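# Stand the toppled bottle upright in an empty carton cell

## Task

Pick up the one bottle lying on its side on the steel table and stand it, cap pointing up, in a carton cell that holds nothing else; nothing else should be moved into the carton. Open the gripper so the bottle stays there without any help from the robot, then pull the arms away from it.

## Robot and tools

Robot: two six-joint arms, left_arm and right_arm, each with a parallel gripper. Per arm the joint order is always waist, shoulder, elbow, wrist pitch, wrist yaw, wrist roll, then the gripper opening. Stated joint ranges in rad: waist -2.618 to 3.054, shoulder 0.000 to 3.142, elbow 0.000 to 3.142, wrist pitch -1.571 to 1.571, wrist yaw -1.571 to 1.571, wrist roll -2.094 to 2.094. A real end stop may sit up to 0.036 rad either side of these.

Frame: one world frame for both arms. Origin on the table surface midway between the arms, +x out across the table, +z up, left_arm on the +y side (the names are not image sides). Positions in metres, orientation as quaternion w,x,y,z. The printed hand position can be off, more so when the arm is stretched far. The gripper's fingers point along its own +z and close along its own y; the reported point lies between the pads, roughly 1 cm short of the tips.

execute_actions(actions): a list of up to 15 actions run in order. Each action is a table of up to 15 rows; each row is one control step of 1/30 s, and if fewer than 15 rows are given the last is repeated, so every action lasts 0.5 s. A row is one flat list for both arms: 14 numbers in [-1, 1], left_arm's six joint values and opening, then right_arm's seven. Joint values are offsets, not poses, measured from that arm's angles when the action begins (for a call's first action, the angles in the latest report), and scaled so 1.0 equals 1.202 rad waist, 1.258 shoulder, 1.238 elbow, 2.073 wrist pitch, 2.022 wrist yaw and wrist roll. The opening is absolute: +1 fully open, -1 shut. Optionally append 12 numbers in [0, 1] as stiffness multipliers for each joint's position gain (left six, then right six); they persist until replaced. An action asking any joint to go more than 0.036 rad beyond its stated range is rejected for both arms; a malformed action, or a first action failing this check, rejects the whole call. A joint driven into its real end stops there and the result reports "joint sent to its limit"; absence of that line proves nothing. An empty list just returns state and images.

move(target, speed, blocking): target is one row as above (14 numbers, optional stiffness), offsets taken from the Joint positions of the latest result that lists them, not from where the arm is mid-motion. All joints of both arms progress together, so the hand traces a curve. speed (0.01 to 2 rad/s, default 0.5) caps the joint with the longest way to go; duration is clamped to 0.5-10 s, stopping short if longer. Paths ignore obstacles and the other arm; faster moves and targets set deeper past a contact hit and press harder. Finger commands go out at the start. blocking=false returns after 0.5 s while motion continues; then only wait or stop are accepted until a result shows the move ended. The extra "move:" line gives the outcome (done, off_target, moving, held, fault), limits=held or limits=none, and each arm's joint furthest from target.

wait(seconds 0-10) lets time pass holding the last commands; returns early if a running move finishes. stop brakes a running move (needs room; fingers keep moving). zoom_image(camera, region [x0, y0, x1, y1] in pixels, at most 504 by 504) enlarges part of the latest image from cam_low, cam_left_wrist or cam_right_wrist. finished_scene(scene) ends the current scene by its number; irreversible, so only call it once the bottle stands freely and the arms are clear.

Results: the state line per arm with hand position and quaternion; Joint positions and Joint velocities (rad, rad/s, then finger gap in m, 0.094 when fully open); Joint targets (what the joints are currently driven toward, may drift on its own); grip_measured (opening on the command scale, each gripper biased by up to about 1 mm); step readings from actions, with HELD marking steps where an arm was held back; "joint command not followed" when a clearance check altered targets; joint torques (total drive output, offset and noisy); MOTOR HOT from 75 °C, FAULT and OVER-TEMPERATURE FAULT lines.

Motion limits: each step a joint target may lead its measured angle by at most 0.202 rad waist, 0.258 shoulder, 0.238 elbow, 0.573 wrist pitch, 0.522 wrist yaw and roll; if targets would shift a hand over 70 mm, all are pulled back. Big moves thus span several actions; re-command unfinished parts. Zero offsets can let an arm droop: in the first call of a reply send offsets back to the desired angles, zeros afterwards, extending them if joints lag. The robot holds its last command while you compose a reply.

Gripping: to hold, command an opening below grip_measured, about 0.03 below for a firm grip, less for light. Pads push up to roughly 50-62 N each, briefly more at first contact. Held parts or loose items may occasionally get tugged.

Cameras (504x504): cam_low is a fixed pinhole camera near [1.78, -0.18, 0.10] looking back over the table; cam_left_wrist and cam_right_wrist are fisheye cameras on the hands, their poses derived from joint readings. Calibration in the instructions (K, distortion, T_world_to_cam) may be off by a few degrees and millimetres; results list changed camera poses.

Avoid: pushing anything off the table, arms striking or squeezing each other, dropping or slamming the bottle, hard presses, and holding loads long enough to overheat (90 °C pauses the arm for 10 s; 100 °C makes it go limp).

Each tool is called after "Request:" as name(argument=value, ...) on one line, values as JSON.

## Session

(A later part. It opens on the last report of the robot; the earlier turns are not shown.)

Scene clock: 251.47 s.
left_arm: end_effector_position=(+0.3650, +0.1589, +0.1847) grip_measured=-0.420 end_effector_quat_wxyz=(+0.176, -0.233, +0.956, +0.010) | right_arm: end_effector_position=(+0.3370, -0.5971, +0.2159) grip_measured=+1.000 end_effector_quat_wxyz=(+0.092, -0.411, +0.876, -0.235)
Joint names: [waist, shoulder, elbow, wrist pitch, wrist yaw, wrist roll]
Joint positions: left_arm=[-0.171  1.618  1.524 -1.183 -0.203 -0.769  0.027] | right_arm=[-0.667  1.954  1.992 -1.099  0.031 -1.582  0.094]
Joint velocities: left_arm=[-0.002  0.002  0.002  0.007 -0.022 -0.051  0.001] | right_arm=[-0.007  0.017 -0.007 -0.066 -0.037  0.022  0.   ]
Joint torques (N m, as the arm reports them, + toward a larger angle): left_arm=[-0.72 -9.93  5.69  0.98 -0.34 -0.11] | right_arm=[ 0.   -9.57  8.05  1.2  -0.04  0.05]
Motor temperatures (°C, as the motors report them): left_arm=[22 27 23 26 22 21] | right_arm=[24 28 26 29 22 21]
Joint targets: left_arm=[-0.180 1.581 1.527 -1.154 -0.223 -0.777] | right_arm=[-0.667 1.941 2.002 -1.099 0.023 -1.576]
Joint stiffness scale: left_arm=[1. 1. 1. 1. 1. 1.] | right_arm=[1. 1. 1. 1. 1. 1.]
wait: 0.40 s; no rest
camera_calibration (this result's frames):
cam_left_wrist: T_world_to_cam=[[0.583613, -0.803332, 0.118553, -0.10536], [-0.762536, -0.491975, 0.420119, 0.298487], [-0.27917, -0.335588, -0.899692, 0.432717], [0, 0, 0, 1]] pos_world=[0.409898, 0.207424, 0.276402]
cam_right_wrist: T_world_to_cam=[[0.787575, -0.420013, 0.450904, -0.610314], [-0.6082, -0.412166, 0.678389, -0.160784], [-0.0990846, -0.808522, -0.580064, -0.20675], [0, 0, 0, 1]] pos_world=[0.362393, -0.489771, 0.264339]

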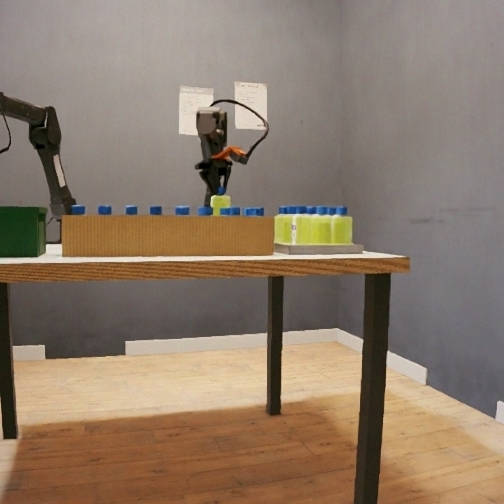

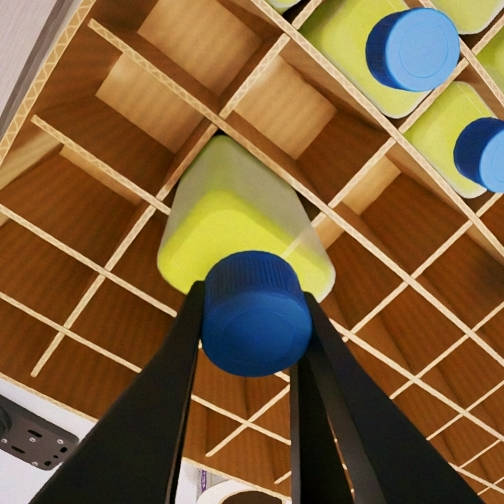

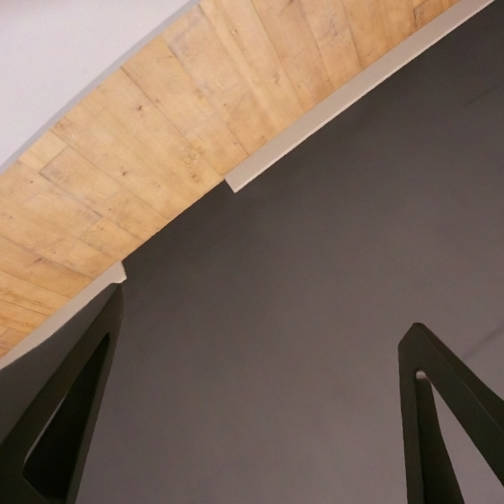

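Request:
execute_actions(actions=[[[-0.004,-0.0294,0.0024,0.0152,-0.01,-0.004,-0.455,0,-0.0103,0.0081,0,-0.004,0.0025,1],[-0.004,-0.0294,0.0024,0.0175,-0.01,-0.004,-0.455,0,-0.0103,0.0081,0,-0.004,0.0025,1],[-0.004,-0.0296,0.0004,0.0205,-0.01,-0.004,-0.455,0,-0.0103,0.0081,0,-0.004,0.0025,1],[-0.004,-0.0299,-0.0037,0.024,-0.01,-0.004,-0.455,0,-0.0103,0.0081,0,-0.004,0.0025,1],[-0.004,-0.0303,-0.0092,0.0278,-0.01,-0.004,-0.455,0,-0.0103,0.0081,0,-0.004,0.0025,1],[-0.004,-0.0308,-0.0154,0.032,-0.01,-0.004,-0.455,0,-0.0103,0.0081,0,-0.004,0.0025,1],[-0.004,-0.0314,-0.0222,0.0363,-0.01,-0.004,-0.455,0,-0.0103,0.0081,0,-0.004,0.0025,1],[-0.004,-0.032,-0.0297,0.0405,-0.01,-0.004,-0.455,0,-0.0103,0.0081,0,-0.004,0.0025,1],[-0.004,-0.0326,-0.0372,0.0443,-0.01,-0.004,-0.455,0,-0.0103,0.0081,0,-0.004,0.0025,1],[-0.004,-0.0332,-0.0447,0.0478,-0.01,-0.004,-0.455,0,-0.0103,0.0081,0,-0.004,0.0025,1],[-0.004,-0.0337,-0.0516,0.0505,-0.01,-0.004,-0.455,0,-0.0103,0.0081,0,-0.004,0.0025,1],[-0.004,-0.0342,-0.0577,0.0524,-0.01,-0.004,-0.455,0,-0.0103,0.0081,0,-0.004,0.0025,1],[-0.004,-0.0346,-0.0625,0.0524,-0.01,-0.004,-0.455,0,-0.0103,0.0081,0,-0.004,0.0025,1],[-0.004,-0.0349,-0.0659,0.0524,-0.01,-0.004,-0.455,0,-0.0103,0.0081,0,-0.004,0.0025,1],[-0.004,-0.0349,-0.0659,0.0524,-0.01,-0.004,-0.455,0,-0.0103,0.0081,0,-0.004,0.0025,1]]])

Request:
wait(seconds=0.3)

Scene clock: 261.10 s.
left_arm: end_effector_position=(+0.3636, +0.1594, +0.1673) grip_measured=-0.420 end_effector_quat_wxyz=(+0.175, -0.233, +0.956, +0.011) | right_arm: end_effector_position=(+0.3370, -0.5971, +0.2159) grip_measured=+1.000 end_effector_quat_wxyz=(+0.092, -0.411, +0.876, -0.235)
Joint names: [waist, shoulder, elbow, wrist pitch, wrist yaw, wrist roll]
Joint positions: left_arm=[-0.171  1.607  1.444 -1.117 -0.203 -0.769  0.027] | right_arm=[-0.667  1.954  1.992 -1.099  0.031 -1.582  0.094]
Joint velocities: left_arm=[-0.007 -0.007 -0.173  0.051 -0.007  0.11   0.   ] | right_arm=[ 0.002  0.002  0.002  0.007  0.022 -0.022  0.   ]
Joint torques (N m, as the arm reports them, + toward a larger angle): left_arm=[-0.37 -9.33  5.89  1.06 -0.32 -0.08] | right_arm=[ 0.04 -9.56  8.04  1.2  -0.03  0.06]
Motor temperatures (°C, as the motors report them): left_arm=[22 27 23 26 22 21] | right_arm=[24 29 26 29 22 21]
Joint targets: left_arm=[-0.176 1.574 1.442 -1.075 -0.223 -0.777] | right_arm=[-0.667 1.941 2.002 -1.099 0.023 -1.576]
Joint stiffness scale: left_arm=[1. 1. 1. 1. 1. 1.] | right_arm=[1. 1. 1. 1. 1. 1.]
Step readings (joint positions):
0: left_arm=[-0.171 1.618 1.524 -1.183 -0.203 -0.769] | right_arm=[-0.667 1.954 1.992 -1.099 0.031 -1.582]
1: left_arm=[-0.171 1.618 1.524 -1.183 -0.203 -0.769] | right_arm=[-0.667 1.954 1.992 -1.099 0.031 -1.582]
2: left_arm=[-0.171 1.618 1.524 -1.182 -0.203 -0.769] | right_arm=[-0.667 1.954 1.992 -1.099 0.031 -1.582]
4: left_arm=[-0.171 1.618 1.524 -1.178 -0.203 -0.769] | right_arm=[-0.667 1.954 1.992 -1.099 0.031 -1.582]
8: left_arm=[-0.171 1.611 1.503 -1.157 -0.203 -0.769] | right_arm=[-0.667 1.954 1.992 -1.099 0.031 -1.582]
15: Joint positions above
camera_calibration (this result's frames):
cam_left_wrist: T_world_to_cam=[[0.584027, -0.803421, 0.115879, -0.101742], [-0.761311, -0.492609, 0.421595, 0.304399], [-0.281636, -0.334443, -0.899349, 0.417515], [0, 0, 0, 1]] pos_world=[0.408749, 0.207843, 0.258948]
cam_right_wrist: T_world_to_cam=[[0.787575, -0.420013, 0.450904, -0.610314], [-0.6082, -0.412166, 0.678389, -0.160784], [-0.0990846, -0.808522, -0.580064, -0.20675], [0, 0, 0, 1]] pos_world=[0.362393, -0.489771, 0.264339]

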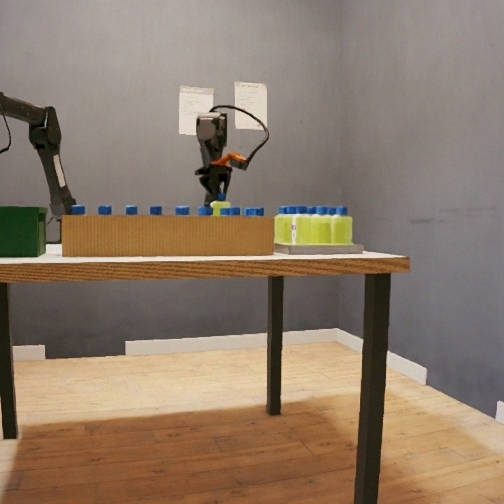

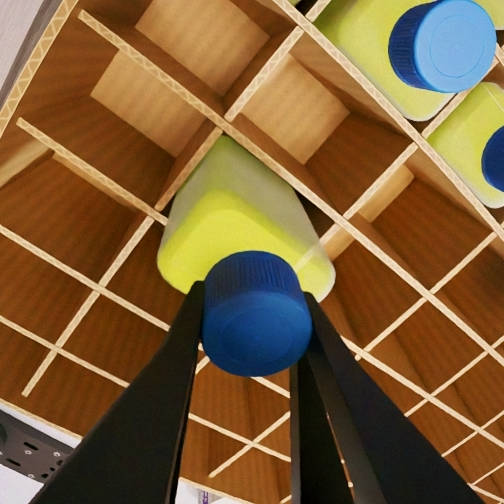

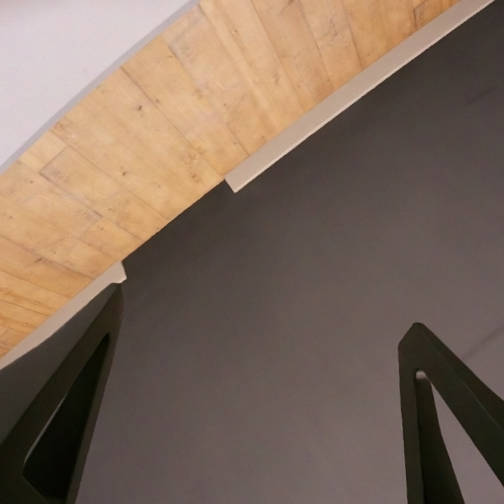

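Scene clock: 261.40 s.
left_arm: end_effector_position=(+0.3649, +0.1590, +0.1661) grip_measured=-0.420 end_effector_quat_wxyz=(+0.177, -0.233, +0.956, +0.010) | right_arm: end_effector_position=(+0.3370, -0.5971, +0.2159) grip_measured=+1.000 end_effector_quat_wxyz=(+0.092, -0.411, +0.876, -0.235)
Joint names: [waist, shoulder, elbow, wrist pitch, wrist yaw, wrist roll]
Joint positions: left_arm=[-0.171  1.607  1.438 -1.106 -0.203 -0.769  0.027] | right_arm=[-0.667  1.954  1.992 -1.099  0.031 -1.582  0.094]
Joint velocities: left_arm=[-0.012 -0.002 -0.012  0.022 -0.037  0.037  0.001] | right_arm=[-0.012 -0.012 -0.017  0.037  0.022  0.022  0.   ]
Joint torques (N m, as the arm reports them, + toward a larger angle): left_arm=[-0.37 -9.45  5.84  0.93 -0.32 -0.1 ] | right_arm=[-0.02 -9.59  8.04  1.21 -0.04  0.06]
Motor temperatures (°C, as the motors report them): left_arm=[22 27 23 26 22 21] | right_arm=[24 29 26 29 22 21]
Joint targets: left_arm=[-0.176 1.574 1.442 -1.075 -0.223 -0.777] | right_arm=[-0.667 1.941 2.002 -1.099 0.023 -1.576]
Joint stiffness scale: left_arm=[1. 1. 1. 1. 1. 1.] | right_arm=[1. 1. 1. 1. 1. 1.]
wait: 0.30 s; no rest
camera_calibration (this result's frames):
cam_left_wrist: T_world_to_cam=[[0.583428, -0.803222, 0.120188, -0.103234], [-0.76344, -0.491903, 0.418558, 0.306876], [-0.277074, -0.335955, -0.900202, 0.415327], [0, 0, 0, 1]] pos_world=[0.409588, 0.207564, 0.25784]
cam_right_wrist: T_world_to_cam=[[0.787575, -0.420013, 0.450904, -0.610314], [-0.6082, -0.412166, 0.678389, -0.160784], [-0.0990846, -0.808522, -0.580064, -0.20675], [0, 0, 0, 1]] pos_world=[0.362393, -0.489771, 0.264339]

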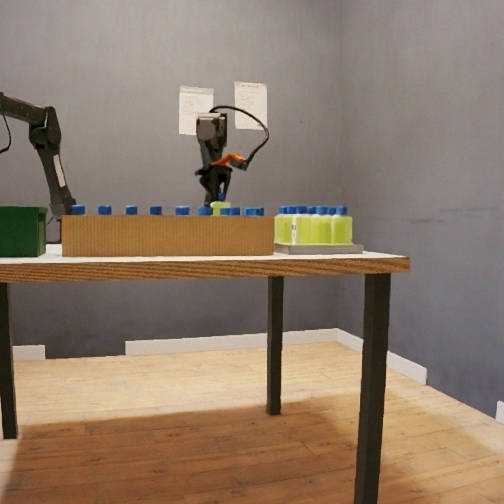

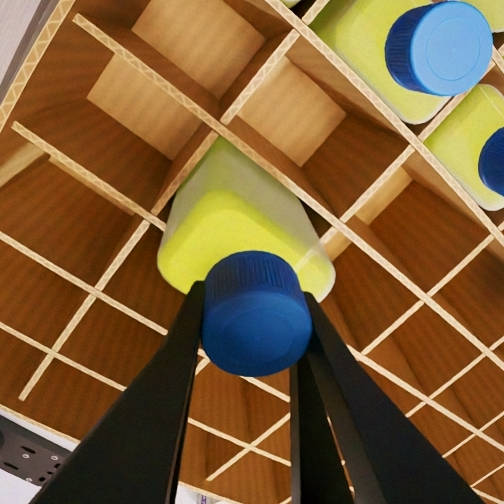

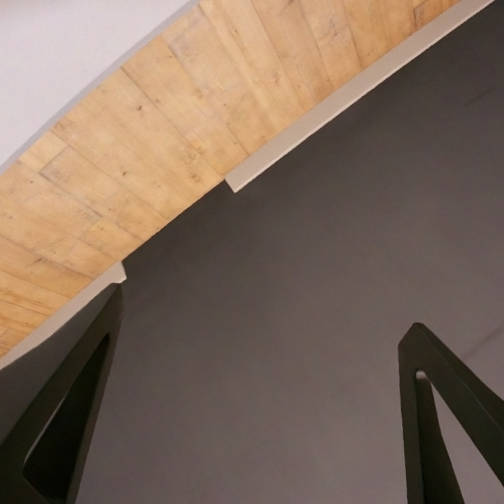

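Request:
execute_actions(actions=[[[-0.004,-0.024,0.0032,0.0162,-0.01,-0.004,-0.455,0,-0.0103,0.0081,0,-0.004,0.0025,1],[-0.004,-0.022,0.0032,0.0185,-0.01,-0.004,-0.455,0,-0.0103,0.0081,0,-0.004,0.0025,1],[-0.004,-0.022,0.0012,0.0216,-0.01,-0.004,-0.455,0,-0.0103,0.0081,0,-0.004,0.0025,1],[-0.004,-0.022,-0.0027,0.0252,-0.01,-0.004,-0.455,0,-0.0103,0.0081,0,-0.004,0.0025,1],[-0.004,-0.022,-0.008,0.0291,-0.01,-0.004,-0.455,0,-0.0103,0.0081,0,-0.004,0.0025,1],[-0.004,-0.022,-0.0139,0.0334,-0.01,-0.004,-0.455,0,-0.0103,0.0081,0,-0.004,0.0025,1],[-0.004,-0.022,-0.0204,0.0377,-0.01,-0.004,-0.455,0,-0.0103,0.0081,0,-0.004,0.0025,1],[-0.004,-0.022,-0.0276,0.042,-0.01,-0.004,-0.455,0,-0.0103,0.0081,0,-0.004,0.0025,1],[-0.004,-0.022,-0.0348,0.0459,-0.01,-0.004,-0.455,0,-0.0103,0.0081,0,-0.004,0.0025,1],[-0.004,-0.022,-0.0421,0.0494,-0.01,-0.004,-0.455,0,-0.0103,0.0081,0,-0.004,0.0025,1],[-0.004,-0.022,-0.0486,0.0521,-0.01,-0.004,-0.455,0,-0.0103,0.0081,0,-0.004,0.0025,1],[-0.004,-0.022,-0.0545,0.0541,-0.01,-0.004,-0.455,0,-0.0103,0.0081,0,-0.004,0.0025,1],[-0.004,-0.022,-0.0591,0.0541,-0.01,-0.004,-0.455,0,-0.0103,0.0081,0,-0.004,0.0025,1],[-0.004,-0.022,-0.0624,0.0541,-0.01,-0.004,-0.455,0,-0.0103,0.0081,0,-0.004,0.0025,1],[-0.004,-0.022,-0.0624,0.0541,-0.01,-0.004,-0.455,0,-0.0103,0.0081,0,-0.004,0.0025,1]]])

Request:
wait(seconds=0.3)

Scene clock: 264.73 s.
left_arm: end_effector_position=(+0.3638, +0.1594, +0.1465) grip_measured=-0.420 end_effector_quat_wxyz=(+0.174, -0.233, +0.957, +0.012) | right_arm: end_effector_position=(+0.3370, -0.5971, +0.2159) grip_measured=+1.000 end_effector_quat_wxyz=(+0.092, -0.411, +0.876, -0.235)
Joint names: [waist, shoulder, elbow, wrist pitch, wrist yaw, wrist roll]
Joint positions: left_arm=[-0.171  1.607  1.362 -1.038 -0.204 -0.769  0.027] | right_arm=[-0.667  1.954  1.992 -1.099  0.031 -1.582  0.094]
Joint velocities: left_arm=[-0.007 -0.017 -0.144  0.11  -0.051 -0.051 -0.001] | right_arm=[-0.007 -0.007 -0.012 -0.066 -0.066 -0.037  0.   ]
Joint torques (N m, as the arm reports them, + toward a larger angle): left_arm=[-0.63 -9.03  6.11  0.99 -0.31 -0.12] | right_arm=[ 0.02 -9.59  8.    1.21 -0.04  0.08]
Motor temperatures (°C, as the motors report them): left_arm=[22 27 23 26 22 21] | right_arm=[24 29 26 29 22 21]
Joint targets: left_arm=[-0.176 1.580 1.361 -0.993 -0.223 -0.777] | right_arm=[-0.667 1.941 2.002 -1.099 0.023 -1.576]
Joint stiffness scale: left_arm=[1. 1. 1. 1. 1. 1.] | right_arm=[1. 1. 1. 1. 1. 1.]
Step readings (joint positions):
0: left_arm=[-0.171 1.607 1.438 -1.104 -0.203 -0.769] | right_arm=[-0.667 1.954 1.992 -1.099 0.031 -1.582]
1: left_arm=[-0.171 1.607 1.438 -1.104 -0.203 -0.769] | right_arm=[-0.667 1.954 1.992 -1.099 0.031 -1.582]
2: left_arm=[-0.171 1.607 1.438 -1.103 -0.203 -0.769] | right_arm=[-0.667 1.954 1.992 -1.099 0.031 -1.582]
4: left_arm=[-0.171 1.607 1.438 -1.099 -0.203 -0.769] | right_arm=[-0.667 1.954 1.992 -1.099 0.031 -1.582]
8: left_arm=[-0.171 1.607 1.421 -1.079 -0.204 -0.769] | right_arm=[-0.667 1.954 1.992 -1.099 0.031 -1.582]
15: Joint positions above
camera_calibration (this result's frames):
cam_left_wrist: T_world_to_cam=[[0.584351, -0.80348, 0.113819, -0.0992649], [-0.760389, -0.493142, 0.422635, 0.312936], [-0.28345, -0.333514, -0.899125, 0.399334], [0, 0, 0, 1]] pos_world=[0.409149, 0.207748, 0.238092]
cam_right_wrist: T_world_to_cam=[[0.787575, -0.420013, 0.450904, -0.610314], [-0.6082, -0.412166, 0.678389, -0.160784], [-0.0990846, -0.808522, -0.580064, -0.20675], [0, 0, 0, 1]] pos_world=[0.362393, -0.489771, 0.264339]

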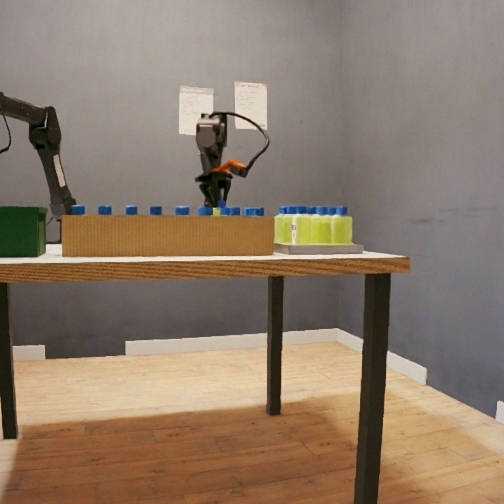

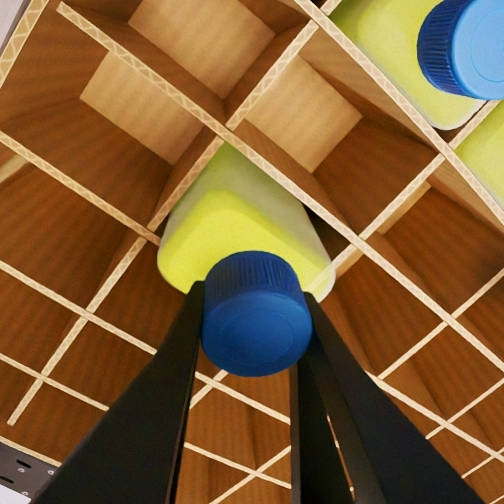

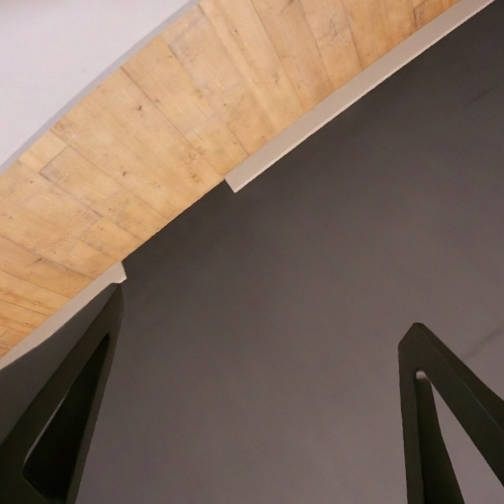

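Scene clock: 265.03 s.
left_arm: end_effector_position=(+0.3658, +0.1589, +0.1460) grip_measured=-0.420 end_effector_quat_wxyz=(+0.178, -0.233, +0.956, +0.010) | right_arm: end_effector_position=(+0.3370, -0.5971, +0.2159) grip_measured=+1.000 end_effector_quat_wxyz=(+0.092, -0.411, +0.876, -0.235)
Joint names: [waist, shoulder, elbow, wrist pitch, wrist yaw, wrist roll]
Joint positions: left_arm=[-0.171  1.607  1.358 -1.024 -0.204 -0.769  0.027] | right_arm=[-0.667  1.954  1.992 -1.099  0.031 -1.582  0.094]
Joint velocities: left_arm=[ 0.002 -0.002 -0.002 -0.007 -0.051 -0.066 -0.001] | right_arm=[-0.017 -0.027 -0.002  0.007  0.007 -0.066  0.   ]
Joint torques (N m, as the arm reports them, + toward a larger angle): left_arm=[-0.53 -8.95  5.85  0.94 -0.32 -0.12] | right_arm=[-0.01 -9.58  8.05  1.21 -0.04  0.06]
Motor temperatures (°C, as the motors report them): left_arm=[22 27 23 26 22 21] | right_arm=[24 29 26 29 22 21]
Joint targets: left_arm=[-0.176 1.580 1.361 -0.994 -0.224 -0.777] | right_arm=[-0.667 1.941 2.002 -1.099 0.023 -1.576]
Joint stiffness scale: left_arm=[1. 1. 1. 1. 1. 1.] | right_arm=[1. 1. 1. 1. 1. 1.]
wait: 0.30 s; no rest
camera_calibration (this result's frames):
cam_left_wrist: T_world_to_cam=[[0.583449, -0.803132, 0.120688, -0.101547], [-0.763881, -0.492212, 0.417389, 0.316259], [-0.275815, -0.335717, -0.900678, 0.39701], [0, 0, 0, 1]] pos_world=[0.410333, 0.207394, 0.237831]
cam_right_wrist: T_world_to_cam=[[0.787575, -0.420013, 0.450904, -0.610314], [-0.6082, -0.412166, 0.678389, -0.160784], [-0.0990846, -0.808522, -0.580064, -0.20675], [0, 0, 0, 1]] pos_world=[0.362393, -0.489771, 0.264339]

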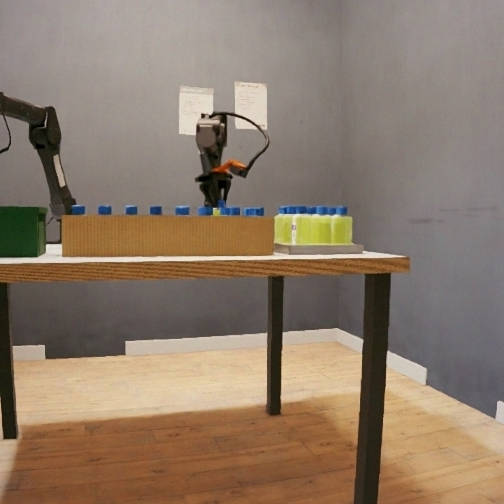

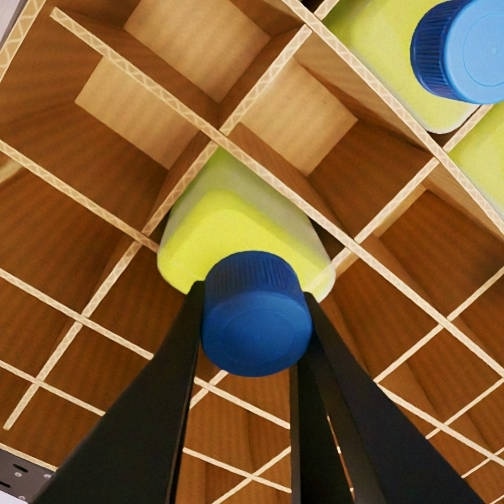

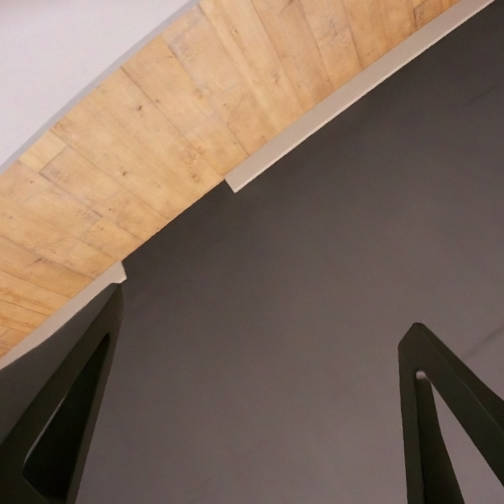

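Request:
zoom_image(camera="cam_left_wrist", region=[110, 100, 400, 390])

Region (110, 100, 400, 390) of cam_left_wrist's 504x504 image, scaled by 1.738, with more detail than that image has.

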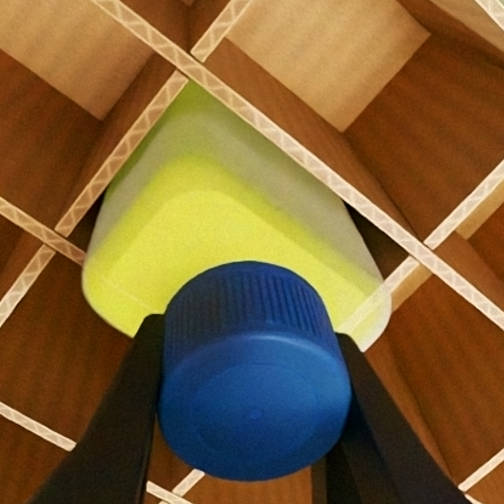

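Request:
execute_actions(actions=[[[-0.004,-0.0215,0.0024,0.0153,-0.01,-0.004,-0.455,0,-0.0103,0.0081,0,-0.004,0.0025,1],[-0.004,-0.0215,0.0024,0.017,-0.01,-0.004,-0.455,0,-0.0103,0.0081,0,-0.004,0.0025,1],[-0.004,-0.0215,0.001,0.0193,-0.01,-0.004,-0.455,0,-0.0103,0.0081,0,-0.004,0.0025,1],[-0.004,-0.0215,-0.0017,0.0218,-0.01,-0.004,-0.455,0,-0.0103,0.0081,0,-0.004,0.0025,1],[-0.004,-0.0215,-0.0054,0.0246,-0.01,-0.004,-0.455,0,-0.0103,0.0081,0,-0.004,0.0025,1],[-0.004,-0.0215,-0.0096,0.0277,-0.01,-0.004,-0.455,0,-0.0103,0.0081,0,-0.004,0.0025,1],[-0.004,-0.0215,-0.0142,0.0307,-0.01,-0.004,-0.455,0,-0.0103,0.0081,0,-0.004,0.0025,1],[-0.004,-0.0215,-0.0192,0.0338,-0.01,-0.004,-0.455,0,-0.0103,0.0081,0,-0.004,0.0025,1],[-0.004,-0.0215,-0.0243,0.0366,-0.01,-0.004,-0.455,0,-0.0103,0.0081,0,-0.004,0.0025,1],[-0.004,-0.0215,-0.0293,0.0391,-0.01,-0.004,-0.455,0,-0.0103,0.0081,0,-0.004,0.0025,1],[-0.004,-0.0215,-0.0339,0.0411,-0.01,-0.004,-0.455,0,-0.0103,0.0081,0,-0.004,0.0025,1],[-0.004,-0.0215,-0.0381,0.0425,-0.01,-0.004,-0.455,0,-0.0103,0.0081,0,-0.004,0.0025,1],[-0.004,-0.0215,-0.0413,0.0425,-0.01,-0.004,-0.455,0,-0.0103,0.0081,0,-0.004,0.0025,1],[-0.004,-0.0215,-0.0436,0.0425,-0.01,-0.004,-0.455,0,-0.0103,0.0081,0,-0.004,0.0025,1],[-0.004,-0.0215,-0.0436,0.0425,-0.01,-0.004,-0.455,0,-0.0103,0.0081,0,-0.004,0.0025,1]]])

Request:
wait(seconds=0.3)

Scene clock: 267.53 s.
left_arm: end_effector_position=(+0.3643, +0.1594, +0.1322) grip_measured=-0.420 end_effector_quat_wxyz=(+0.176, -0.233, +0.956, +0.011) | right_arm: end_effector_position=(+0.3370, -0.5971, +0.2159) grip_measured=+1.000 end_effector_quat_wxyz=(+0.092, -0.411, +0.876, -0.235)
Joint names: [waist, shoulder, elbow, wrist pitch, wrist yaw, wrist roll]
Joint positions: left_arm=[-0.171  1.607  1.304 -0.976 -0.204 -0.769  0.027] | right_arm=[-0.667  1.954  1.992 -1.099  0.031 -1.582  0.094]
Joint velocities: left_arm=[-0.012 -0.002 -0.09   0.11  -0.022 -0.037  0.   ] | right_arm=[ 0.007  0.007 -0.007 -0.066  0.022 -0.095  0.   ]
Joint torques (N m, as the arm reports them, + toward a larger angle): left_arm=[-0.54 -8.84  5.92  0.92 -0.35 -0.1 ] | right_arm=[-0.03 -9.56  7.98  1.21 -0.05  0.06]
Motor temperatures (°C, as the motors report them): left_arm=[22 27 23 26 22 21] | right_arm=[24 29 26 29 22 21]
Joint targets: left_arm=[-0.176 1.580 1.304 -0.936 -0.224 -0.777] | right_arm=[-0.667 1.941 2.002 -1.099 0.023 -1.576]
Joint stiffness scale: left_arm=[1. 1. 1. 1. 1. 1.] | right_arm=[1. 1. 1. 1. 1. 1.]
Step readings (joint positions):
0: left_arm=[-0.171 1.607 1.358 -1.023 -0.204 -0.769] | right_arm=[-0.667 1.954 1.992 -1.099 0.031 -1.582]
1: left_arm=[-0.171 1.607 1.358 -1.023 -0.204 -0.769] | right_arm=[-0.667 1.954 1.992 -1.099 0.031 -1.582]
2: left_arm=[-0.171 1.607 1.358 -1.022 -0.204 -0.769] | right_arm=[-0.667 1.954 1.992 -1.099 0.031 -1.582]
4: left_arm=[-0.171 1.607 1.358 -1.020 -0.204 -0.769] | right_arm=[-0.667 1.954 1.992 -1.099 0.031 -1.582]
8: left_arm=[-0.171 1.607 1.348 -1.004 -0.204 -0.769] | right_arm=[-0.667 1.954 1.992 -1.099 0.031 -1.582]
15: Joint positions above
camera_calibration (this result's frames):
cam_left_wrist: T_world_to_cam=[[0.583965, -0.803304, 0.116995, -0.0982982], [-0.762061, -0.492815, 0.419995, 0.320212], [-0.279727, -0.33442, -0.899953, 0.385473], [0, 0, 0, 1]] pos_world=[0.409251, 0.207752, 0.223921]
cam_right_wrist: T_world_to_cam=[[0.787575, -0.420013, 0.450904, -0.610314], [-0.6082, -0.412166, 0.678389, -0.160784], [-0.0990846, -0.808522, -0.580064, -0.20675], [0, 0, 0, 1]] pos_world=[0.362393, -0.489771, 0.264339]

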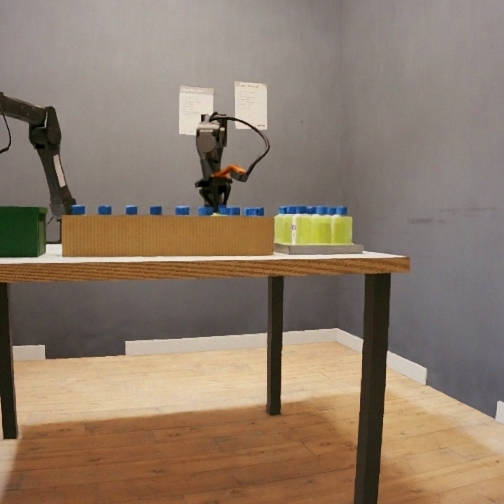

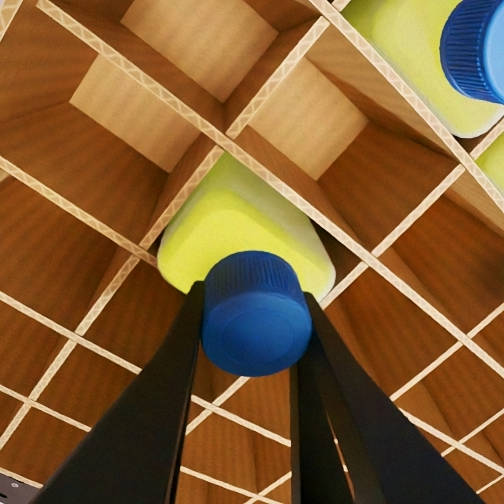

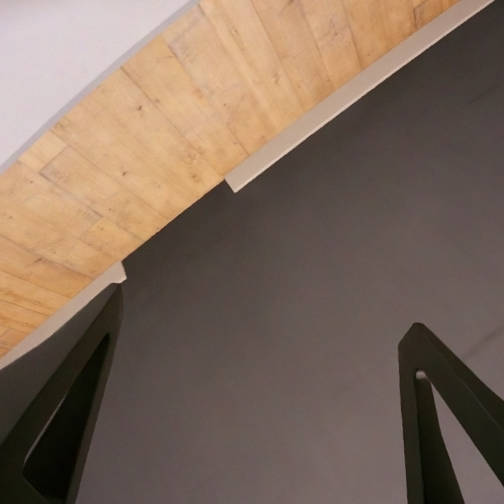

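Scene clock: 267.83 s.
left_arm: end_effector_position=(+0.3657, +0.1589, +0.1320) grip_measured=-0.420 end_effector_quat_wxyz=(+0.179, -0.234, +0.956, +0.009) | right_arm: end_effector_position=(+0.3370, -0.5971, +0.2159) grip_measured=+1.000 end_effector_quat_wxyz=(+0.092, -0.411, +0.876, -0.235)
Joint names: [waist, shoulder, elbow, wrist pitch, wrist yaw, wrist roll]
Joint positions: left_arm=[-0.171  1.607  1.302 -0.966 -0.204 -0.769  0.027] | right_arm=[-0.667  1.954  1.992 -1.099  0.031 -1.582  0.094]
Joint velocities: left_arm=[-0.012  0.002  0.007  0.051 -0.11  -0.022 -0.   ] | right_arm=[ 0.007  0.022  0.002 -0.037 -0.022 -0.037  0.   ]
Joint torques (N m, as the arm reports them, + toward a larger angle): left_arm=[-0.44 -8.8   5.61  0.99 -0.34 -0.09] | right_arm=[ 0.01 -9.61  8.01  1.2  -0.04  0.07]
Motor temperatures (°C, as the motors report them): left_arm=[22 27 23 26 22 21] | right_arm=[24 29 26 29 22 21]
Joint targets: left_arm=[-0.176 1.580 1.304 -0.936 -0.224 -0.777] | right_arm=[-0.667 1.941 2.002 -1.099 0.023 -1.576]
Joint stiffness scale: left_arm=[1. 1. 1. 1. 1. 1.] | right_arm=[1. 1. 1. 1. 1. 1.]
wait: 0.30 s; no rest
camera_calibration (this result's frames):
cam_left_wrist: T_world_to_cam=[[0.583229, -0.80306, 0.122227, -0.0999253], [-0.764635, -0.491962, 0.416301, 0.322433], [-0.274184, -0.336258, -0.900974, 0.38392], [0, 0, 0, 1]] pos_world=[0.410088, 0.207475, 0.223886]
cam_right_wrist: T_world_to_cam=[[0.787575, -0.420013, 0.450904, -0.610314], [-0.6082, -0.412166, 0.678389, -0.160784], [-0.0990846, -0.808522, -0.580064, -0.20675], [0, 0, 0, 1]] pos_world=[0.362393, -0.489771, 0.264339]

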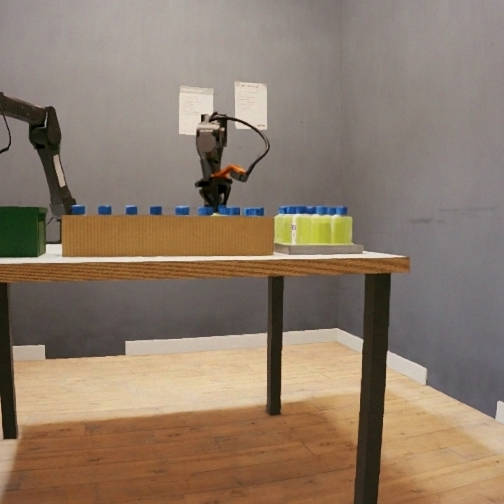

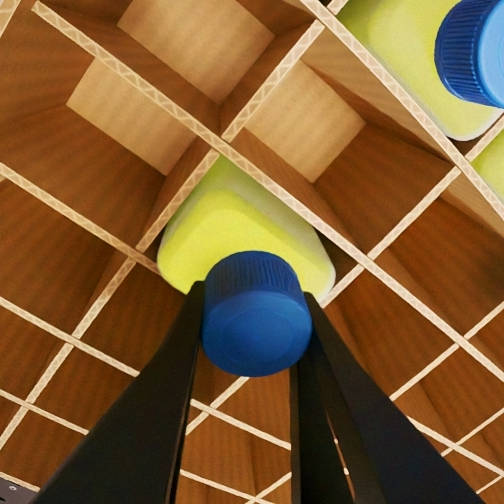

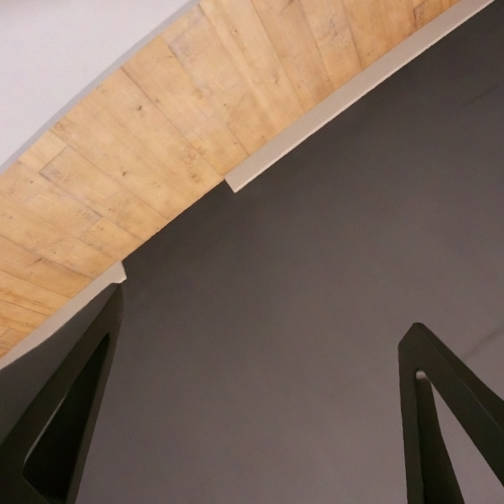

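Request:
execute_actions(actions=[[[-0.004,-0.0215,0.0016,0.0149,-0.01,-0.004,-0.455,0,-0.0103,0.0081,0,-0.004,0.0025,1],[-0.004,-0.0215,0.0016,0.0158,-0.01,-0.004,-0.455,0,-0.0103,0.0081,0,-0.004,0.0025,1],[-0.004,-0.0215,0.0009,0.017,-0.01,-0.004,-0.455,0,-0.0103,0.0081,0,-0.004,0.0025,1],[-0.004,-0.0215,-0.0006,0.0183,-0.01,-0.004,-0.455,0,-0.0103,0.0081,0,-0.004,0.0025,1],[-0.004,-0.0215,-0.0025,0.0198,-0.01,-0.004,-0.455,0,-0.0103,0.0081,0,-0.004,0.0025,1],[-0.004,-0.0215,-0.0047,0.0214,-0.01,-0.004,-0.455,0,-0.0103,0.0081,0,-0.004,0.0025,1],[-0.004,-0.0215,-0.0071,0.023,-0.01,-0.004,-0.455,0,-0.0103,0.0081,0,-0.004,0.0025,1],[-0.004,-0.0215,-0.0098,0.0246,-0.01,-0.004,-0.455,0,-0.0103,0.0081,0,-0.004,0.0025,1],[-0.004,-0.0215,-0.0124,0.0261,-0.01,-0.004,-0.455,0,-0.0103,0.0081,0,-0.004,0.0025,1],[-0.004,-0.0215,-0.0151,0.0274,-0.01,-0.004,-0.455,0,-0.0103,0.0081,0,-0.004,0.0025,1],[-0.004,-0.0215,-0.0175,0.0285,-0.01,-0.004,-0.455,0,-0.0103,0.0081,0,-0.004,0.0025,1],[-0.004,-0.0215,-0.0197,0.0292,-0.01,-0.004,-0.455,0,-0.0103,0.0081,0,-0.004,0.0025,1],[-0.004,-0.0215,-0.0214,0.0292,-0.01,-0.004,-0.455,0,-0.0103,0.0081,0,-0.004,0.0025,1],[-0.004,-0.0215,-0.0226,0.0292,-0.01,-0.004,-0.455,0,-0.0103,0.0081,0,-0.004,0.0025,1],[-0.004,-0.0215,-0.0226,0.0292,-0.01,-0.004,-0.455,0,-0.0103,0.0081,0,-0.004,0.0025,1]]])

Request:
wait(seconds=0.3)

Scene clock: 269.57 s.
left_arm: end_effector_position=(+0.3648, +0.1593, +0.1249) grip_measured=-0.420 end_effector_quat_wxyz=(+0.178, -0.233, +0.956, +0.010) | right_arm: end_effector_position=(+0.3370, -0.5971, +0.2159) grip_measured=+1.000 end_effector_quat_wxyz=(+0.092, -0.411, +0.876, -0.235)
Joint names: [waist, shoulder, elbow, wrist pitch, wrist yaw, wrist roll]
Joint positions: left_arm=[-0.171  1.607  1.274 -0.94  -0.204 -0.769  0.027] | right_arm=[-0.667  1.954  1.992 -1.099  0.031 -1.582  0.094]
Joint velocities: left_arm=[ 0.002 -0.017 -0.042  0.066 -0.022 -0.007 -0.   ] | right_arm=[-0.002  0.007 -0.012  0.007 -0.081 -0.037  0.   ]
Joint torques (N m, as the arm reports them, + toward a larger angle): left_arm=[-0.26 -8.86  5.72  1.   -0.35 -0.08] | right_arm=[ 0.   -9.56  8.01  1.2  -0.04  0.06]
Motor temperatures (°C, as the motors report them): left_arm=[22 27 23 26 22 21] | right_arm=[24 29 26 29 22 21]
Joint targets: left_arm=[-0.176 1.580 1.274 -0.906 -0.225 -0.777] | right_arm=[-0.667 1.941 2.002 -1.099 0.023 -1.576]
Joint stiffness scale: left_arm=[1. 1. 1. 1. 1. 1.] | right_arm=[1. 1. 1. 1. 1. 1.]
Step readings (joint positions):
0: left_arm=[-0.171 1.607 1.302 -0.966 -0.204 -0.769] | right_arm=[-0.667 1.954 1.992 -1.099 0.031 -1.582]
1: left_arm=[-0.171 1.607 1.302 -0.966 -0.204 -0.769] | right_arm=[-0.667 1.954 1.992 -1.099 0.031 -1.582]
2: left_arm=[-0.171 1.607 1.302 -0.965 -0.204 -0.769] | right_arm=[-0.667 1.954 1.992 -1.099 0.031 -1.582]
4: left_arm=[-0.171 1.607 1.302 -0.964 -0.204 -0.769] | right_arm=[-0.667 1.954 1.992 -1.099 0.031 -1.582]
8: left_arm=[-0.171 1.607 1.299 -0.955 -0.204 -0.769] | right_arm=[-0.667 1.954 1.992 -1.099 0.031 -1.582]
15: Joint positions above
camera_calibration (this result's frames):
cam_left_wrist: T_world_to_cam=[[0.583525, -0.803109, 0.120477, -0.0980848], [-0.763874, -0.492441, 0.417131, 0.324566], [-0.275674, -0.335436, -0.900826, 0.377765], [0, 0, 0, 1]] pos_world=[0.409302, 0.207773, 0.216731]
cam_right_wrist: T_world_to_cam=[[0.787575, -0.420013, 0.450904, -0.610314], [-0.6082, -0.412166, 0.678389, -0.160784], [-0.0990846, -0.808522, -0.580064, -0.20675], [0, 0, 0, 1]] pos_world=[0.362393, -0.489771, 0.264339]

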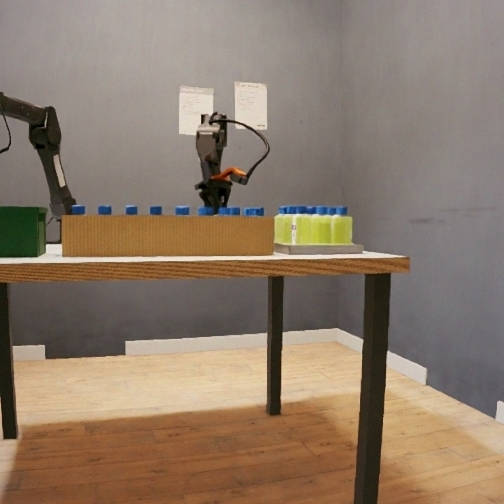

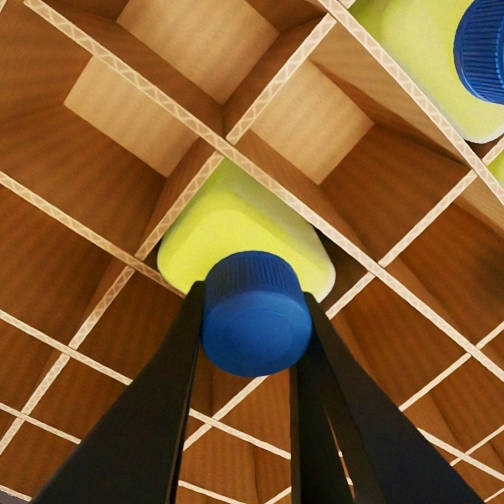

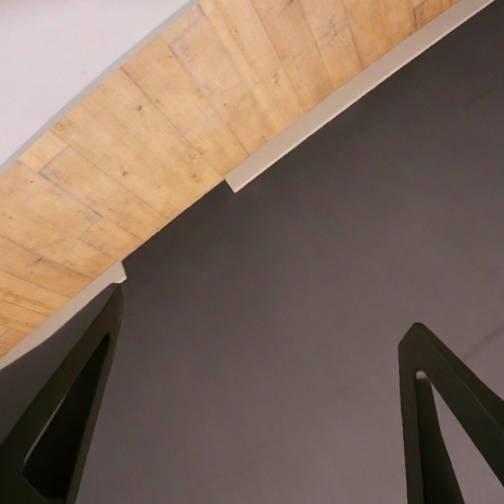

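Scene clock: 269.87 s.
left_arm: end_effector_position=(+0.3654, +0.1591, +0.1247) grip_measured=-0.420 end_effector_quat_wxyz=(+0.179, -0.234, +0.956, +0.009) | right_arm: end_effector_position=(+0.3370, -0.5971, +0.2159) grip_measured=+1.000 end_effector_quat_wxyz=(+0.092, -0.411, +0.876, -0.235)
Joint names: [waist, shoulder, elbow, wrist pitch, wrist yaw, wrist roll]
Joint positions: left_arm=[-0.171  1.607  1.272 -0.936 -0.204 -0.769  0.027] | right_arm=[-0.667  1.954  1.992 -1.099  0.031 -1.582  0.094]
Joint velocities: left_arm=[-0.002 -0.002  0.002  0.066  0.022 -0.022 -0.   ] | right_arm=[ 0.017 -0.012 -0.012 -0.007 -0.007 -0.051  0.   ]
Joint torques (N m, as the arm reports them, + toward a larger angle): left_arm=[-0.52 -8.87  5.48  0.96 -0.34 -0.09] | right_arm=[ 0.02 -9.57  8.05  1.21 -0.04  0.06]
Motor temperatures (°C, as the motors report them): left_arm=[22 27 23 26 22 21] | right_arm=[24 29 26 29 22 21]
Joint targets: left_arm=[-0.176 1.580 1.274 -0.906 -0.225 -0.777] | right_arm=[-0.667 1.941 2.002 -1.099 0.023 -1.576]
Joint stiffness scale: left_arm=[1. 1. 1. 1. 1. 1.] | right_arm=[1. 1. 1. 1. 1. 1.]
wait: 0.30 s; no rest
camera_calibration (this result's frames):
cam_left_wrist: T_world_to_cam=[[0.583172, -0.802992, 0.122938, -0.0988088], [-0.765079, -0.492042, 0.415389, 0.325616], [-0.273064, -0.336301, -0.901298, 0.376966], [0, 0, 0, 1]] pos_world=[0.40968, 0.207648, 0.216649]
cam_right_wrist: T_world_to_cam=[[0.787575, -0.420013, 0.450904, -0.610314], [-0.6082, -0.412166, 0.678389, -0.160784], [-0.0990846, -0.808522, -0.580064, -0.20675], [0, 0, 0, 1]] pos_world=[0.362393, -0.489771, 0.264339]

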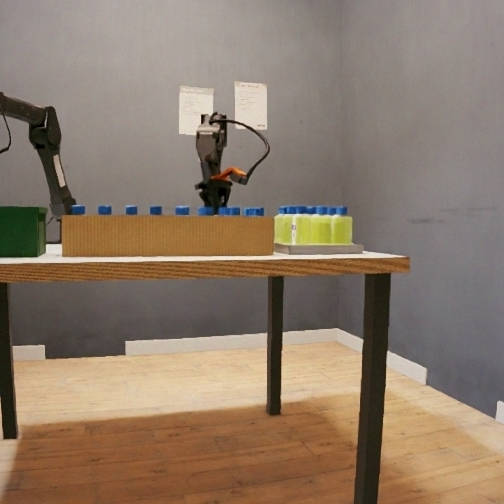

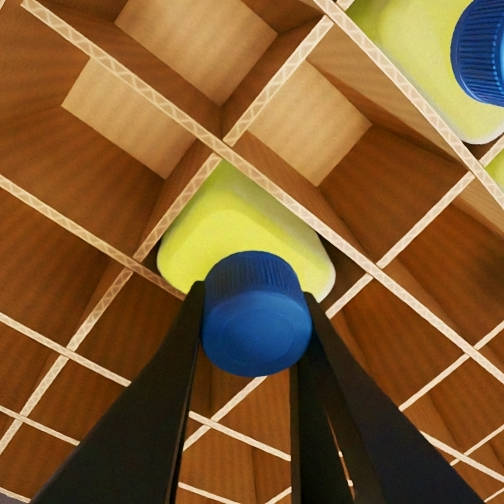

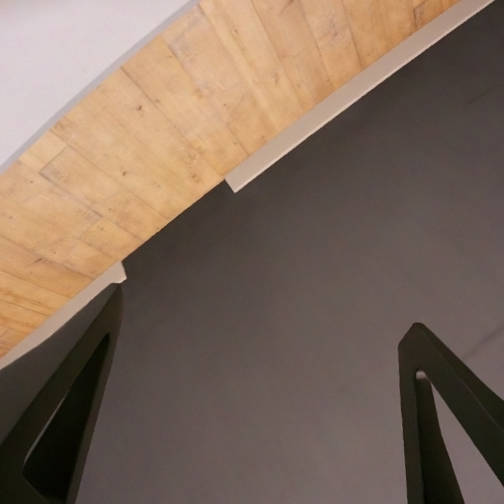

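Request:
execute_actions(actions=[])

Scene clock: 271.07 s.
left_arm: end_effector_position=(+0.3655, +0.1590, +0.1247) grip_measured=-0.420 end_effector_quat_wxyz=(+0.180, -0.234, +0.956, +0.009) | right_arm: end_effector_position=(+0.3370, -0.5971, +0.2159) grip_measured=+1.000 end_effector_quat_wxyz=(+0.092, -0.411, +0.876, -0.235)
Joint names: [waist, shoulder, elbow, wrist pitch, wrist yaw, wrist roll]
Joint positions: left_arm=[-0.171  1.607  1.272 -0.935 -0.204 -0.769  0.027] | right_arm=[-0.667  1.954  1.992 -1.099  0.031 -1.582  0.094]
Joint velocities: left_arm=[-0.007 -0.007  0.012 -0.095  0.007 -0.007  0.   ] | right_arm=[ 0.007 -0.012 -0.002 -0.007  0.051 -0.051  0.   ]
Joint torques (N m, as the arm reports them, + toward a larger angle): left_arm=[-0.46 -8.83  5.79  1.   -0.33 -0.11] | right_arm=[ 0.01 -9.57  7.99  1.2  -0.04  0.05]
Motor temperatures (°C, as the motors report them): left_arm=[22 27 23 26 22 21] | right_arm=[24 29 26 29 22 21]
Joint targets: left_arm=[-0.176 1.580 1.274 -0.906 -0.225 -0.777] | right_arm=[-0.667 1.941 2.002 -1.099 0.023 -1.576]
Joint stiffness scale: left_arm=[1. 1. 1. 1. 1. 1.] | right_arm=[1. 1. 1. 1. 1. 1.]
camera_calibration (this result's frames):
cam_left_wrist: T_world_to_cam=[[0.583127, -0.802977, 0.123246, -0.0989086], [-0.76523, -0.491992, 0.415171, 0.325729], [-0.272737, -0.336409, -0.901356, 0.37691], [0, 0, 0, 1]] pos_world=[0.409732, 0.207631, 0.216687]
cam_right_wrist: T_world_to_cam=[[0.787575, -0.420013, 0.450904, -0.610314], [-0.6082, -0.412166, 0.678389, -0.160784], [-0.0990846, -0.808522, -0.580064, -0.20675], [0, 0, 0, 1]] pos_world=[0.362393, -0.489771, 0.264339]

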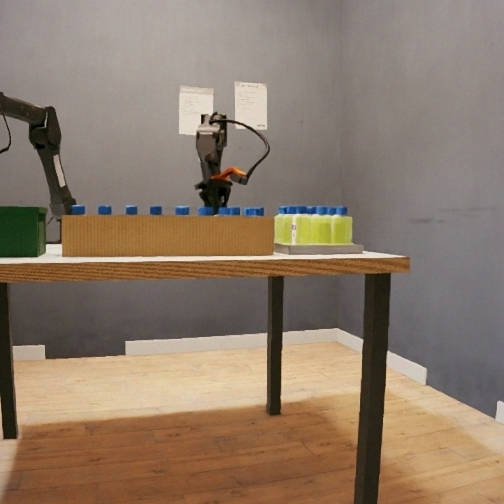

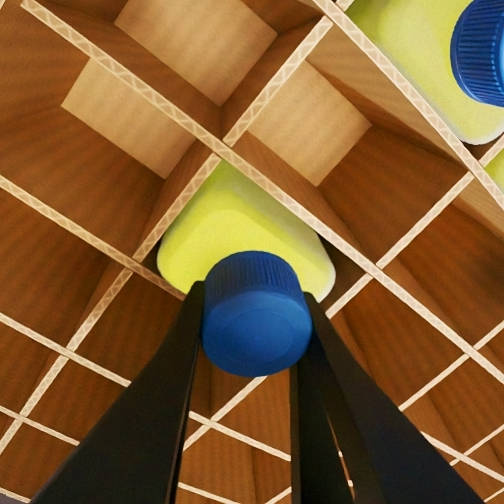

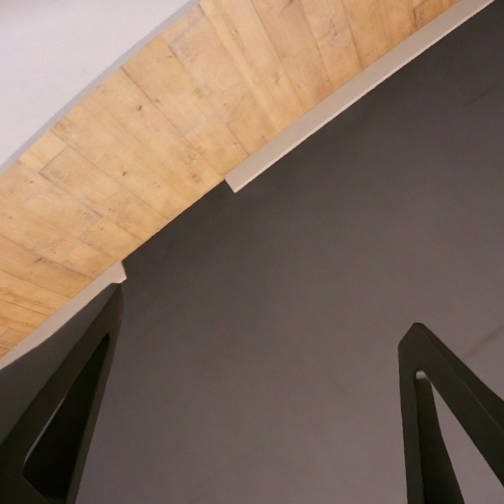

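Request:
execute_actions(actions=[[[-0.004,-0.0215,0.0008,0.0146,-0.0104,-0.004,-0.455,0,-0.0103,0.0081,0,-0.004,0.0025,1],[-0.004,-0.0215,0.0002,0.0152,-0.0104,-0.004,-0.455,0,-0.0103,0.0081,0,-0.004,0.0025,1],[-0.004,-0.0215,-0.0006,0.0158,-0.0104,-0.004,-0.455,0,-0.0103,0.0081,0,-0.004,0.0025,1],[-0.004,-0.0215,-0.0014,0.0164,-0.0104,-0.004,-0.455,0,-0.0103,0.0081,0,-0.004,0.0025,1],[-0.004,-0.0215,-0.0022,0.017,-0.0104,-0.004,-0.455,0,-0.0103,0.0081,0,-0.004,0.0025,1],[-0.004,-0.0215,-0.003,0.0176,-0.0104,-0.004,-0.455,0,-0.0103,0.0081,0,-0.004,0.0025,1],[-0.004,-0.0215,-0.0038,0.0182,-0.0104,-0.004,-0.455,0,-0.0103,0.0081,0,-0.004,0.0025,1],[-0.004,-0.0215,-0.0046,0.0188,-0.0104,-0.004,-0.455,0,-0.0103,0.0081,0,-0.004,0.0025,1],[-0.004,-0.0215,-0.0054,0.0193,-0.0104,-0.004,-0.455,0,-0.0103,0.0081,0,-0.004,0.0025,1],[-0.004,-0.0215,-0.006,0.0193,-0.0104,-0.004,-0.455,0,-0.0103,0.0081,0,-0.004,0.0025,1],[-0.004,-0.0215,-0.0065,0.0193,-0.0104,-0.004,-0.455,0,-0.0103,0.0081,0,-0.004,0.0025,1]]])

Scene clock: 272.50 s.
left_arm: end_effector_position=(+0.3675, +0.1584, +0.1254) grip_measured=-0.420 end_effector_quat_wxyz=(+0.183, -0.234, +0.955, +0.007) | right_arm: end_effector_position=(+0.3370, -0.5971, +0.2159) grip_measured=+1.000 end_effector_quat_wxyz=(+0.092, -0.411, +0.876, -0.235)
Joint names: [waist, shoulder, elbow, wrist pitch, wrist yaw, wrist roll]
Joint positions: left_arm=[-0.171  1.607  1.272 -0.926 -0.204 -0.769  0.027] | right_arm=[-0.667  1.954  1.992 -1.099  0.031 -1.582  0.094]
Joint velocities: left_arm=[-0.002  0.002 -0.007  0.037 -0.022  0.066 -0.001] | right_arm=[ 0.007  0.002 -0.017  0.007  0.081  0.037  0.   ]
Joint torques (N m, as the arm reports them, + toward a larger angle): left_arm=[-0.36 -8.88  4.87  0.99 -0.33 -0.09] | right_arm=[ 0.01 -9.56  8.05  1.22 -0.04  0.06]
Motor temperatures (°C, as the motors report them): left_arm=[22 27 23 26 22 21] | right_arm=[24 29 26 29 22 21]
Joint targets: left_arm=[-0.176 1.580 1.264 -0.896 -0.225 -0.777] | right_arm=[-0.667 1.941 2.002 -1.099 0.023 -1.576]
Joint stiffness scale: left_arm=[1. 1. 1. 1. 1. 1.] | right_arm=[1. 1. 1. 1. 1. 1.]
Step readings (joint positions):
0: left_arm=[-0.171 1.607 1.272 -0.935 -0.204 -0.769] | right_arm=[-0.667 1.954 1.992 -1.099 0.031 -1.582]
1: left_arm=[-0.171 1.607 1.272 -0.935 -0.204 -0.769] | right_arm=[-0.667 1.954 1.992 -1.099 0.031 -1.582]
2: left_arm=[-0.171 1.607 1.272 -0.935 -0.204 -0.769] | right_arm=[-0.667 1.954 1.992 -1.099 0.031 -1.582]
4: left_arm=[-0.171 1.607 1.272 -0.934 -0.204 -0.769] | right_arm=[-0.667 1.954 1.992 -1.099 0.031 -1.582]
8: left_arm=[-0.171 1.607 1.272 -0.931 -0.204 -0.769] | right_arm=[-0.667 1.954 1.992 -1.099 0.031 -1.582]
15: Joint positions above
camera_calibration (this result's frames):
cam_left_wrist: T_world_to_cam=[[0.582024, -0.802612, 0.130621, -0.101293], [-0.768815, -0.490803, 0.409921, 0.328461], [-0.264898, -0.339008, -0.90272, 0.375544], [0, 0, 0, 1]] pos_world=[0.410962, 0.207223, 0.217598]
cam_right_wrist: T_world_to_cam=[[0.787575, -0.420013, 0.450904, -0.610314], [-0.6082, -0.412166, 0.678389, -0.160784], [-0.0990846, -0.808522, -0.580064, -0.20675], [0, 0, 0, 1]] pos_world=[0.362393, -0.489771, 0.264339]

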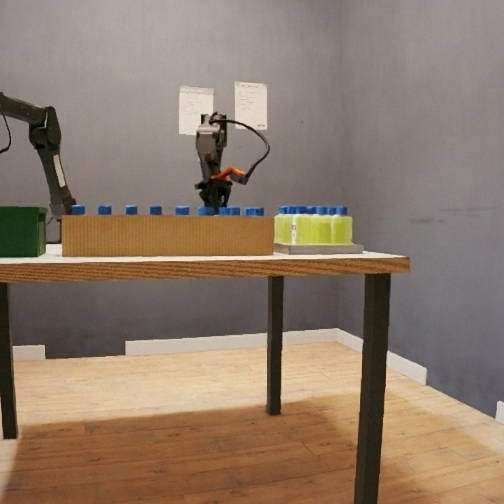

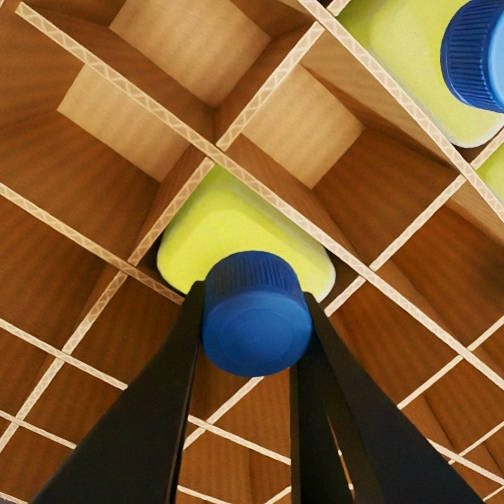

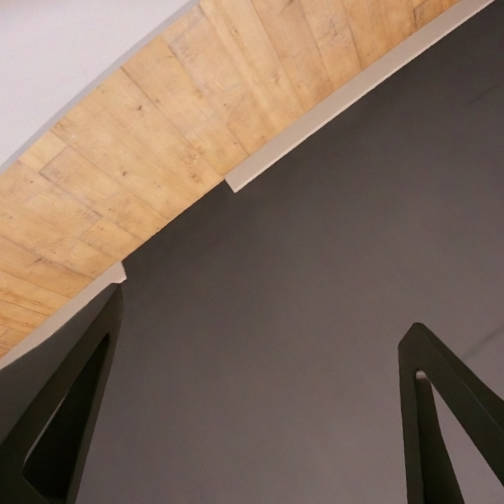

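Request:
zoom_image(camera="cam_low", region=[140, 170, 290, 260])

Region (140, 170, 290, 260) of cam_low's 504x504 image, scaled by 3.360, with more detail than that image has; it fills the top 302 rows of this view, and the rest is white.

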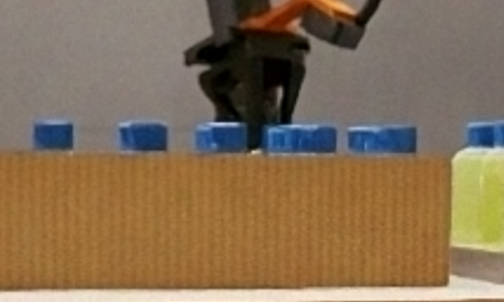

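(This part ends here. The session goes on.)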